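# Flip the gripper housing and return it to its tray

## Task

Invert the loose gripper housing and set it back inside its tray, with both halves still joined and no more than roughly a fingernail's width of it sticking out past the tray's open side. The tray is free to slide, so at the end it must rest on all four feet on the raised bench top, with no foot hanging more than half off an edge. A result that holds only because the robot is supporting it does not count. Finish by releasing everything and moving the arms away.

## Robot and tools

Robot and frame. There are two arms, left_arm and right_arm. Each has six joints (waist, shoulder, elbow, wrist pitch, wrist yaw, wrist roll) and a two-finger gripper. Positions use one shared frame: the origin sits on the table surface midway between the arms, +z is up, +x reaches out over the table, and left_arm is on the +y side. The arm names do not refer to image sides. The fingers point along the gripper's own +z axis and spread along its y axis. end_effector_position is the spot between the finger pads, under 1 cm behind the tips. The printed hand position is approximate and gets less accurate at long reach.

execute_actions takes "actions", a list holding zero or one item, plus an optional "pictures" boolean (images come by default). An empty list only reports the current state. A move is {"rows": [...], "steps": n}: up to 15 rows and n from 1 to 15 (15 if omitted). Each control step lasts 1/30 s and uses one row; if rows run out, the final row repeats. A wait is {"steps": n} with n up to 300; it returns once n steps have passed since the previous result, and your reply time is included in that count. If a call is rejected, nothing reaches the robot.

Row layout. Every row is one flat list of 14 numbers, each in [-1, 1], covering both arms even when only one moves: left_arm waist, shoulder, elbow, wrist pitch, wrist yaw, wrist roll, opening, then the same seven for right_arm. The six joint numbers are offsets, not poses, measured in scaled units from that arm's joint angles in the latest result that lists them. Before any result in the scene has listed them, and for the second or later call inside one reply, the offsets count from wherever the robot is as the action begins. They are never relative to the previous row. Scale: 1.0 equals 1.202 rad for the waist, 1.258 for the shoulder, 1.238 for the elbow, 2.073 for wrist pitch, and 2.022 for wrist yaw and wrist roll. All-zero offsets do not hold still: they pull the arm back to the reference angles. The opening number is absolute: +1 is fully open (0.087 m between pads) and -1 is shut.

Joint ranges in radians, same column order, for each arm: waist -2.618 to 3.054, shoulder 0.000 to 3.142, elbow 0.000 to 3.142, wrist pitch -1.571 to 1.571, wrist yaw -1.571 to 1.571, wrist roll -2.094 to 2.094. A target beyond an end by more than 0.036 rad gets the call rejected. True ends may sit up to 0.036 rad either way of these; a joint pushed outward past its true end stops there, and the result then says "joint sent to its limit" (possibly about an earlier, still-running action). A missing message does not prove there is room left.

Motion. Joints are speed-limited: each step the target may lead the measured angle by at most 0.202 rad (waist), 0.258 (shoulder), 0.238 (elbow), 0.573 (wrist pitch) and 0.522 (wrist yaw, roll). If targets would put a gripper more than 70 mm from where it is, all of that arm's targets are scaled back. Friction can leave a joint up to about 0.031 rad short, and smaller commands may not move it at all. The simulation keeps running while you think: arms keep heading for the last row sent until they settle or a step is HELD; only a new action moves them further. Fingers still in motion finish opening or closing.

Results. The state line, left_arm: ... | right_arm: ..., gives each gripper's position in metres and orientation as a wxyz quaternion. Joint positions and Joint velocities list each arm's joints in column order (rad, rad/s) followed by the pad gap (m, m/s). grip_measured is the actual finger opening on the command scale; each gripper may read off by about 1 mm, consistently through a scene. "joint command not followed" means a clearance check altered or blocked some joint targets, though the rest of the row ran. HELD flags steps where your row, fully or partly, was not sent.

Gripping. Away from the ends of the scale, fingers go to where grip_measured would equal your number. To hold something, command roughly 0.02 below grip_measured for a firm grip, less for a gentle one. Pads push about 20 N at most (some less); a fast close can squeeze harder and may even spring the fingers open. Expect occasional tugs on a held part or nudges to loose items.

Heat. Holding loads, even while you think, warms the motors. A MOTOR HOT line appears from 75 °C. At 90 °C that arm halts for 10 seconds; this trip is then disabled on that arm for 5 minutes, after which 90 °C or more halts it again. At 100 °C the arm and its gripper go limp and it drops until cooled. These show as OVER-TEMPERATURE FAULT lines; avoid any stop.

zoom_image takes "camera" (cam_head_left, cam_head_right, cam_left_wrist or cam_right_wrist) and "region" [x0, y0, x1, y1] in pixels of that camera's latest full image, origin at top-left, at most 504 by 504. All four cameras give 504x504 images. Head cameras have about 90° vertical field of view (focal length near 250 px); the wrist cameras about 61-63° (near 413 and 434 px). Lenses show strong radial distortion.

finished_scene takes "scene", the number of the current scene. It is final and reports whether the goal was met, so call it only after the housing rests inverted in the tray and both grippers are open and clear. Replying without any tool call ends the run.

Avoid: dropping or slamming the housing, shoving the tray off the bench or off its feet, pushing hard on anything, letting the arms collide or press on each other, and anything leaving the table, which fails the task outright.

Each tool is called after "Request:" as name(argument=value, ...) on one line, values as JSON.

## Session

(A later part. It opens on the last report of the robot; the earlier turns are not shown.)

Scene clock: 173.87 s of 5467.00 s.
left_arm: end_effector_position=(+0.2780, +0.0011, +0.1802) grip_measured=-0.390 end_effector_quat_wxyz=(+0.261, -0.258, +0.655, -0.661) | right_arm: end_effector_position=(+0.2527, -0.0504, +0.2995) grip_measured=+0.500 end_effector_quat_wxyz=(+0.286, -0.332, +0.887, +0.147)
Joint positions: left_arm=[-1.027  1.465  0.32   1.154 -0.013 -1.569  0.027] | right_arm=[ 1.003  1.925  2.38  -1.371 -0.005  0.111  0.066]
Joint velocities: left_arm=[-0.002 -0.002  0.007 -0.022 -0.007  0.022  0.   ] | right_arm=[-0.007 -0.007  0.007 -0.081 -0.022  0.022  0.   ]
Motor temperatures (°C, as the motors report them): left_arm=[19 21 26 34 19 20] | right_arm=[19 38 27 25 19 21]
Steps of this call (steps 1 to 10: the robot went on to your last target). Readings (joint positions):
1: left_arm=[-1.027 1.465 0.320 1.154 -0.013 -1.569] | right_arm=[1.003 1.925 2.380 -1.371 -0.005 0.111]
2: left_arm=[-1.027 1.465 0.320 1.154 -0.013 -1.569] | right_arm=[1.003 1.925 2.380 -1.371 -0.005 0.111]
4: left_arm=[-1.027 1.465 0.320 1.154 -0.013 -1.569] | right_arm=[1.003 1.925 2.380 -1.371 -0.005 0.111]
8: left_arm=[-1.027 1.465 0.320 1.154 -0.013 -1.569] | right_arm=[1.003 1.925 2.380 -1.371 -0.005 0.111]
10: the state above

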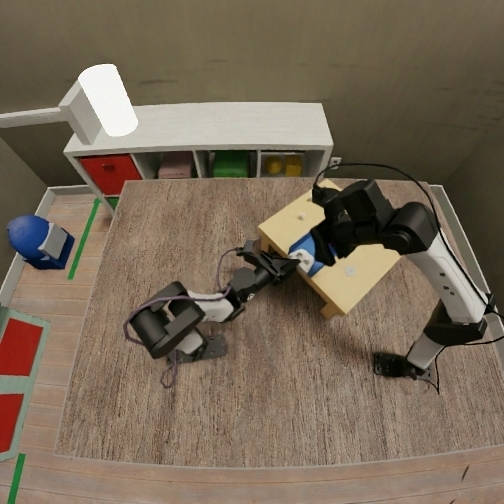

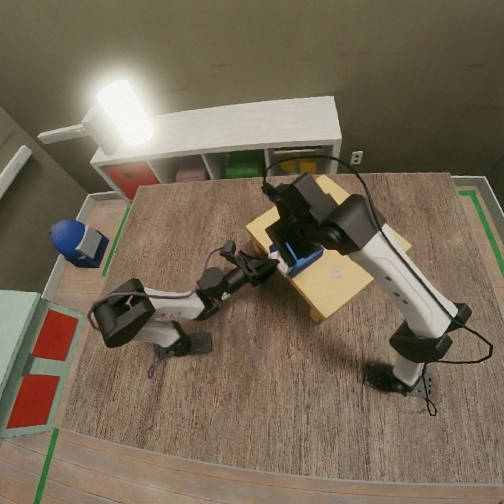

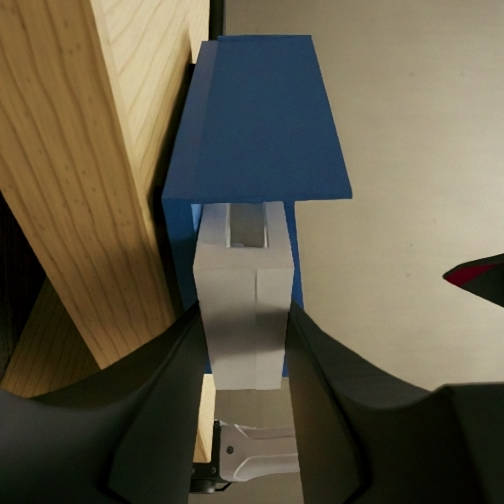

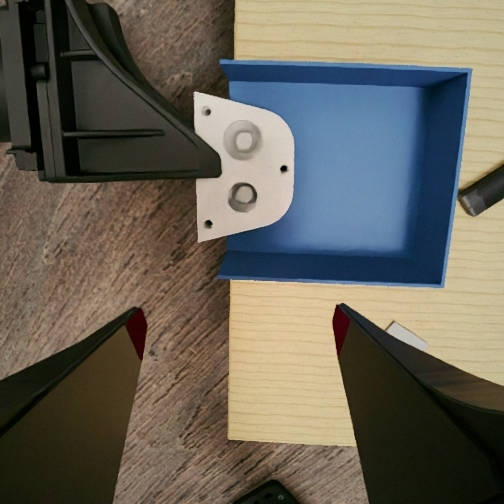

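Request:
execute_actions(actions=[{"rows":[[0,0,0,0,0,0,-0.37,0,0,0,0,0,0,0.5],[0,0,0,0,0,0,-0.33,0,0,0,0,0,0,0.5],[0,0,0,0,0,0,-0.27,0,0,0,0,0,0,0.5],[0,0,0,0,0,0,-0.15,0,0,0,0,0,0,0.5],[0,0,0,0,0,0,0,0,0,0,0,0,0,0.5],[0,0,0,0,0,0,0,0,0,0,0,0,0,0.5],[0,-0.02,-0.026,0,0,0,0,0,0,0,0,0,0,0.5],[0,-0.03,-0.036,0,0,0,0,0,0,0,0,0,0,0.5],[0,-0.04,-0.046,0,0,0,0,0,0,0,0,0,0,0.5],[0,-0.05,-0.056,0,0,0,0,0,0,0,0,0,0,0.5],[0,-0.06,-0.066,0,0,0,0,0,0,0,0,0,0,0.5],[0,-0.07,-0.076,0,0,0,0,0,0,0,0,0,0,0.5],[0,-0.08,-0.085,0,0,0,0,0,0,0,0,0,0,0.5]]}], pictures=false)

Request:
execute_actions(actions=[{"steps":8}], pictures=false)

Request:
execute_actions(actions=[{"rows":[[0,0,0,0,0,0,-1,0,0,0,0,0,0,0.5]]}])

Scene clock: 179.33 s of 5467.00 s.
left_arm: end_effector_position=(+0.2636, +0.0169, +0.1778) grip_measured=+0.000 end_effector_quat_wxyz=(+0.262, -0.257, +0.654, -0.662) | right_arm: end_effector_position=(+0.2527, -0.0504, +0.2995) grip_measured=+0.500 end_effector_quat_wxyz=(+0.286, -0.332, +0.887, +0.147)
Joint positions: left_arm=[-1.027  1.381  0.239  1.154 -0.013 -1.569  0.044] | right_arm=[ 1.003  1.925  2.38  -1.371 -0.005  0.111  0.066]
Joint velocities: left_arm=[-0.002 -0.149 -0.144  0.022  0.007  0.007  0.   ] | right_arm=[ 0.007  0.002 -0.002  0.037  0.037  0.007  0.001]
Motor temperatures (°C, as the motors report them): left_arm=[19 21 26 34 19 20] | right_arm=[19 38 27 25 19 21]
Steps of this call (steps 1 to 15: the robot went on to your last target; steps 16 to 90: nothing new was sent; then 1.97 s passed at rest; steps 91 to 105: all 15 steps of this action). Readings (joint positions):
91: left_arm=[-1.027 1.465 0.320 1.154 -0.013 -1.569] | right_arm=[1.003 1.925 2.380 -1.371 -0.005 0.111]
92: left_arm=[-1.027 1.465 0.320 1.154 -0.013 -1.569] | right_arm=[1.003 1.925 2.380 -1.371 -0.005 0.111]
94: left_arm=[-1.027 1.465 0.320 1.154 -0.013 -1.569] | right_arm=[1.003 1.925 2.380 -1.371 -0.005 0.111]
98: left_arm=[-1.027 1.459 0.316 1.154 -0.013 -1.569] | right_arm=[1.003 1.925 2.380 -1.371 -0.005 0.111]
105: the state above

Scene clock: 179.60 s of 5467.00 s.
left_arm: end_effector_position=(+0.2629, +0.0176, +0.1775) grip_measured=+0.000 end_effector_quat_wxyz=(+0.262, -0.257, +0.654, -0.661) | right_arm: end_effector_position=(+0.2527, -0.0504, +0.2995) grip_measured=+0.500 end_effector_quat_wxyz=(+0.286, -0.332, +0.887, +0.147)
Joint positions: left_arm=[-1.027  1.377  0.235  1.154 -0.013 -1.569  0.044] | right_arm=[ 1.003  1.925  2.38  -1.371 -0.005  0.111  0.066]
Joint velocities: left_arm=[ 0.012  0.002  0.007  0.095 -0.022 -0.007 -0.002] | right_arm=[ 0.002  0.002  0.017 -0.007  0.007 -0.037  0.   ]
Motor temperatures (°C, as the motors report them): left_arm=[19 21 26 34 19 20] | right_arm=[19 38 27 25 19 21]
Steps of this call (steps 1 to 8: the robot went on to your last target). Readings (joint positions):
1: left_arm=[-1.027 1.378 0.236 1.154 -0.013 -1.569] | right_arm=[1.003 1.925 2.380 -1.371 -0.005 0.111]
2: left_arm=[-1.027 1.377 0.235 1.154 -0.013 -1.569] | right_arm=[1.003 1.925 2.380 -1.371 -0.005 0.111]
4: left_arm=[-1.027 1.377 0.235 1.154 -0.013 -1.569] | right_arm=[1.003 1.925 2.380 -1.371 -0.005 0.111]
8: the state above

Scene clock: 180.10 s of 5467.00 s.
left_arm: end_effector_position=(+0.2629, +0.0176, +0.1775) grip_measured=-0.993 end_effector_quat_wxyz=(+0.262, -0.257, +0.654, -0.661) | right_arm: end_effector_position=(+0.2527, -0.0504, +0.2995) grip_measured=+0.500 end_effector_quat_wxyz=(+0.286, -0.332, +0.887, +0.147)
Joint positions: left_arm=[-1.027  1.377  0.235  1.154 -0.013 -1.569  0.   ] | right_arm=[ 1.003  1.925  2.38  -1.371 -0.005  0.111  0.066]
Joint velocities: left_arm=[-0.007  0.002 -0.012 -0.037 -0.037 -0.022  0.001] | right_arm=[ 0.012 -0.007  0.007  0.037 -0.022 -0.007  0.001]
Motor temperatures (°C, as the motors report them): left_arm=[19 21 26 34 19 20] | right_arm=[19 38 27 25 19 21]
Steps of this call (steps 1 to 15: all 15 steps of this action). Readings (joint positions):
1: left_arm=[-1.027 1.377 0.235 1.154 -0.013 -1.569] | right_arm=[1.003 1.925 2.380 -1.371 -0.005 0.111]
2: left_arm=[-1.027 1.377 0.235 1.154 -0.013 -1.569] | right_arm=[1.003 1.925 2.380 -1.371 -0.005 0.111]
4: left_arm=[-1.027 1.377 0.235 1.154 -0.013 -1.569] | right_arm=[1.003 1.925 2.380 -1.371 -0.005 0.111]
8: left_arm=[-1.027 1.377 0.235 1.154 -0.013 -1.569] | right_arm=[1.003 1.925 2.380 -1.371 -0.005 0.111]
15: the state above

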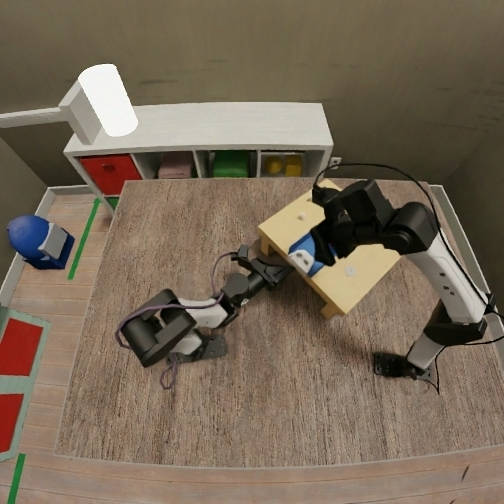

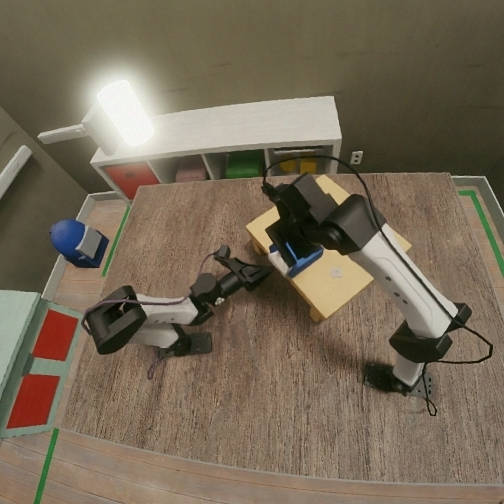

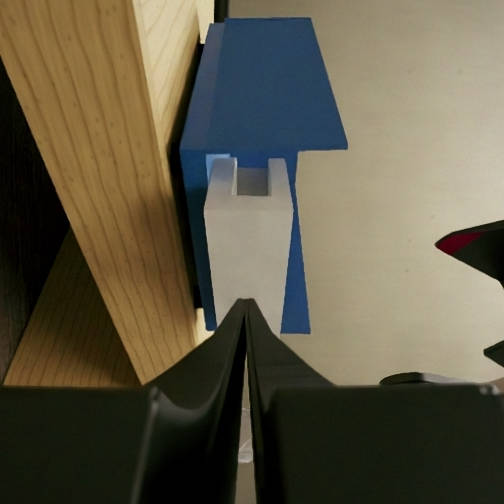

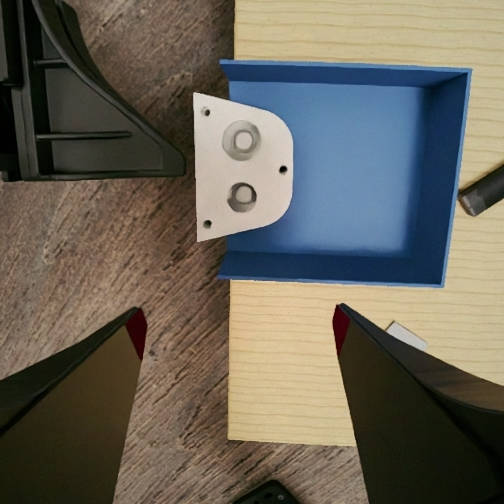

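Push 36 mm.

Request:
execute_actions(actions=[{"rows":[[0,0.016,0.024,0,0,0,-1,0,0,0,0,0,0,0.5],[0,0.024,0.032,0,0,0,-1,0,0,0,0,0,0,0.5],[0,0.032,0.04,0,0,0,-1,0,0,0,0,0,0,0.5],[0,0.04,0.048,0,0,0,-1,0,0,0,0,0,0,0.5],[0,0.048,0.056,0,0,0,-1,0,0,0,0,0,0,0.5],[0,0.056,0.064,0,0,0,-1,0,0,0,0,0,0,0.5],[0,0.064,0.072,0,0,0,-1,0,0,0,0,0,0,0.5],[0,0.072,0.08,0,0,0,-1,0,0,0,0,0,0,0.5],[0,0.08,0.088,0,0,0,-1,0,0,0,0,0,0,0.5],[0,0.088,0.096,0,0,0,-1,0,0,0,0,0,0,0.5],[0,0.096,0.105,0,0,0,-1,0,0,0,0,0,0,0.5],[0,0.104,0.113,0,0,0,-1,0,0,0,0,0,0,0.5],[0,0.112,0.121,0,0,0,-1,0,0,0,0,0,0,0.5],[0,0.118,0.128,0,0,0,-1,0,0,0,0,0,0,0.5]]}], pictures=false)

Request:
execute_actions(actions=[{"steps":6}], pictures=false)

Request:
execute_actions(actions=[{"rows":[[0,-0.04,-0.045,0,0,0,-1,0,0,0,0,0,0,0.5],[0,-0.07,-0.075,0,0,0,-1,0,0,0,0,0,0,0.5],[0,-0.1,-0.105,0,0,0,-1,0,0,0,0,0,0,0.5],[0,-0.13,-0.135,0,0,0,-1,0,0,0,0,0,0,0.5],[0,-0.16,-0.165,0,0,0,-1,0,0,0,0,0,0,0.5],[0,-0.2,-0.2,0,0,0,-1,0,0,0,0,0,0,0.5],[0,-0.25,-0.23,0,0,0,-1,0,0,0,0,0,0,0.5],[0,-0.3,-0.25,0,0,0,-1,0,0,0,0,0,0,0.5]]}])

Scene clock: 186.73 s of 5467.00 s.
left_arm: end_effector_position=(+0.2854, -0.0071, +0.1814) grip_measured=-0.993 end_effector_quat_wxyz=(+0.261, -0.258, +0.654, -0.661) | right_arm: end_effector_position=(+0.2527, -0.0504, +0.2995) grip_measured=+0.500 end_effector_quat_wxyz=(+0.286, -0.332, +0.887, +0.147)
Joint positions: left_arm=[-1.027  1.506  0.363  1.154 -0.013 -1.569  0.   ] | right_arm=[ 1.003  1.925  2.38  -1.371 -0.005  0.111  0.066]
Joint velocities: left_arm=[-0.012  0.173  0.212 -0.022  0.007 -0.007  0.001] | right_arm=[-0.012 -0.002  0.012 -0.095 -0.11  -0.007 -0.001]
Motor temperatures (°C, as the motors report them): left_arm=[19 21 26 34 19 20] | right_arm=[19 38 27 25 19 21]
Steps of this call (steps 1 to 15: the robot went on to your last target; steps 16 to 90: nothing new was sent; then 3.13 s passed at rest; steps 91 to 105: all 15 steps of this action). Readings (joint positions):
91: left_arm=[-1.027 1.378 0.235 1.154 -0.013 -1.569] | right_arm=[1.003 1.925 2.380 -1.371 -0.005 0.111]
92: left_arm=[-1.027 1.381 0.237 1.154 -0.013 -1.569] | right_arm=[1.003 1.925 2.380 -1.371 -0.005 0.111]
94: left_arm=[-1.027 1.398 0.252 1.154 -0.013 -1.569] | right_arm=[1.003 1.925 2.380 -1.371 -0.005 0.111]
98: left_arm=[-1.027 1.438 0.294 1.154 -0.013 -1.569] | right_arm=[1.003 1.925 2.380 -1.371 -0.005 0.111]
105: the state above

Scene clock: 186.93 s of 5467.00 s.
left_arm: end_effector_position=(+0.2869, -0.0087, +0.1818) grip_measured=-0.993 end_effector_quat_wxyz=(+0.261, -0.258, +0.654, -0.661) | right_arm: end_effector_position=(+0.2527, -0.0504, +0.2995) grip_measured=+0.500 end_effector_quat_wxyz=(+0.286, -0.332, +0.887, +0.147)
Joint positions: left_arm=[-1.027  1.514  0.371  1.154 -0.013 -1.569  0.   ] | right_arm=[ 1.003  1.925  2.38  -1.371 -0.005  0.111  0.066]
Joint velocities: left_arm=[ 0.007 -0.007  0.007  0.022 -0.051  0.037  0.001] | right_arm=[ 0.002 -0.017 -0.012 -0.022 -0.007 -0.051 -0.002]
Motor temperatures (°C, as the motors report them): left_arm=[19 21 26 34 19 20] | right_arm=[19 38 27 25 19 21]
Steps of this call (steps 1 to 6: the robot went on to your last target). Readings (joint positions):
1: left_arm=[-1.027 1.511 0.368 1.154 -0.013 -1.569] | right_arm=[1.003 1.925 2.380 -1.371 -0.005 0.111]
2: left_arm=[-1.027 1.514 0.371 1.154 -0.013 -1.569] | right_arm=[1.003 1.925 2.380 -1.371 -0.005 0.111]
4: left_arm=[-1.027 1.514 0.371 1.154 -0.013 -1.569] | right_arm=[1.003 1.925 2.380 -1.371 -0.005 0.111]
6: the state above

Scene clock: 187.43 s of 5467.00 s.
left_arm: end_effector_position=(+0.2328, +0.0507, +0.1890) grip_measured=-0.993 end_effector_quat_wxyz=(+0.270, -0.248, +0.630, -0.685) | right_arm: end_effector_position=(+0.2527, -0.0504, +0.2995) grip_measured=+0.500 end_effector_quat_wxyz=(+0.286, -0.332, +0.887, +0.147)
Joint positions: left_arm=[-1.027  1.146  0.078  1.152 -0.013 -1.569  0.   ] | right_arm=[ 1.003  1.925  2.38  -1.371 -0.005  0.111  0.066]
Joint velocities: left_arm=[-0.012  0.007 -0.002  0.022  0.022 -0.081 -0.   ] | right_arm=[-0.002  0.007 -0.012  0.007 -0.037  0.007  0.   ]
Motor temperatures (°C, as the motors report them): left_arm=[19 21 26 34 19 20] | right_arm=[19 38 27 25 19 21]
Steps of this call (steps 1 to 15: all 15 steps of this action). Readings (joint positions):
1: left_arm=[-1.027 1.510 0.368 1.154 -0.013 -1.569] | right_arm=[1.003 1.925 2.380 -1.371 -0.005 0.111]
2: left_arm=[-1.027 1.494 0.352 1.154 -0.013 -1.569] | right_arm=[1.003 1.925 2.380 -1.371 -0.005 0.111]
4: left_arm=[-1.027 1.431 0.292 1.154 -0.013 -1.569] | right_arm=[1.003 1.925 2.380 -1.371 -0.005 0.111]
8: left_arm=[-1.027 1.251 0.136 1.152 -0.013 -1.569] | right_arm=[1.003 1.925 2.380 -1.371 -0.005 0.111]
15: the state above

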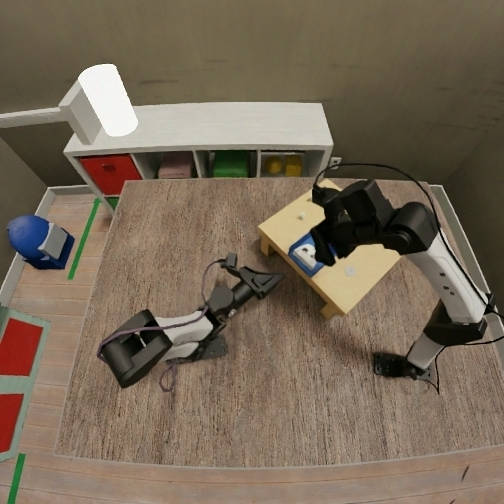

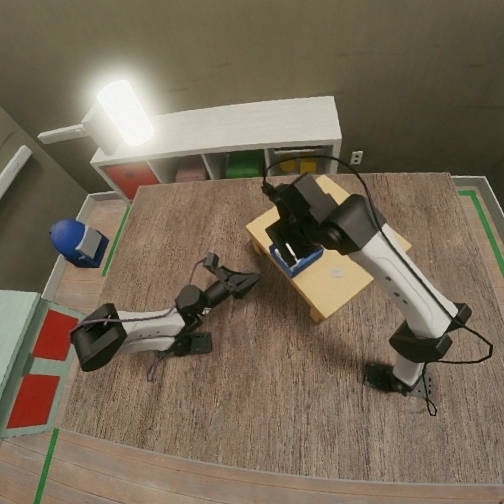

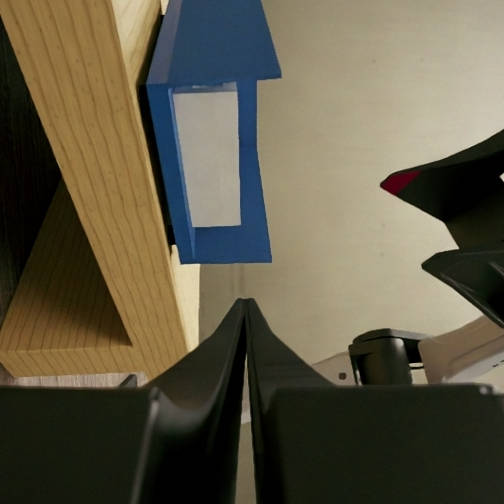

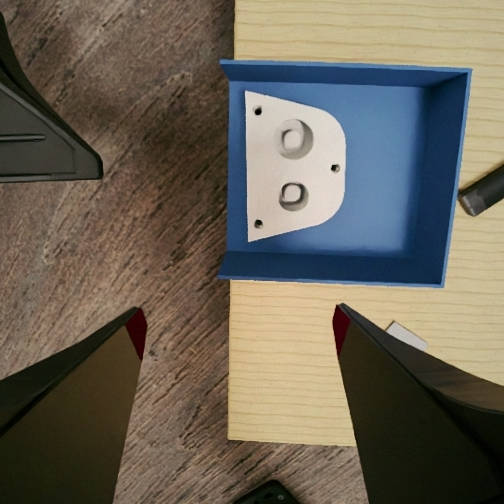

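Request:
execute_actions(actions=[{"rows":[[0,-0.3,0,0,0,0,-1,-0.5,-0.2,-0.1,0,0,0,0.5]]}], pictures=false)

Request:
finished_scene(scene=1)

Scene clock: 189.63 s of 5467.00 s.
left_arm: end_effector_position=(+0.1981, +0.0888, +0.2995) grip_measured=-0.993 end_effector_quat_wxyz=(-0.312, +0.193, -0.485, +0.794) | right_arm: end_effector_position=(+0.3254, -0.2849, +0.3621) grip_measured=+0.500 end_effector_quat_wxyz=(+0.387, -0.046, +0.919, +0.061)
Joint positions: left_arm=[-1.027  0.767  0.072  1.167 -0.013 -1.569  0.   ] | right_arm=[ 0.391  1.673  2.277 -1.369  0.006  0.111  0.066]
Joint velocities: left_arm=[ 0.012 -0.012  0.007 -0.081 -0.022 -0.007 -0.   ] | right_arm=[ 0.061 -0.002 -0.056 -0.095  0.022 -0.022 -0.001]
Motor temperatures (°C, as the motors report them): left_arm=[19 21 26 34 19 20] | right_arm=[19 38 27 26 19 21]
Steps of this call (steps 1 to 15: the robot went on to your last target; steps 16 to 51: nothing new was sent; steps 52 to 66: all 15 steps of this action). Readings (joint positions):
52: left_arm=[-1.027 1.114 0.078 1.132 -0.013 -1.569] | right_arm=[0.991 1.910 2.364 -1.363 -0.011 0.110]
53: left_arm=[-1.027 1.036 0.073 1.107 -0.013 -1.569] | right_arm=[0.967 1.885 2.331 -1.363 -0.017 0.109]
55: left_arm=[-1.027 0.871 0.072 1.120 -0.013 -1.569] | right_arm=[0.880 1.825 2.293 -1.371 -0.017 0.109]
59: left_arm=[-1.027 0.767 0.072 1.169 -0.013 -1.569] | right_arm=[0.633 1.717 2.280 -1.371 -0.016 0.109]
66: the state above

The scene is finished: the task was done.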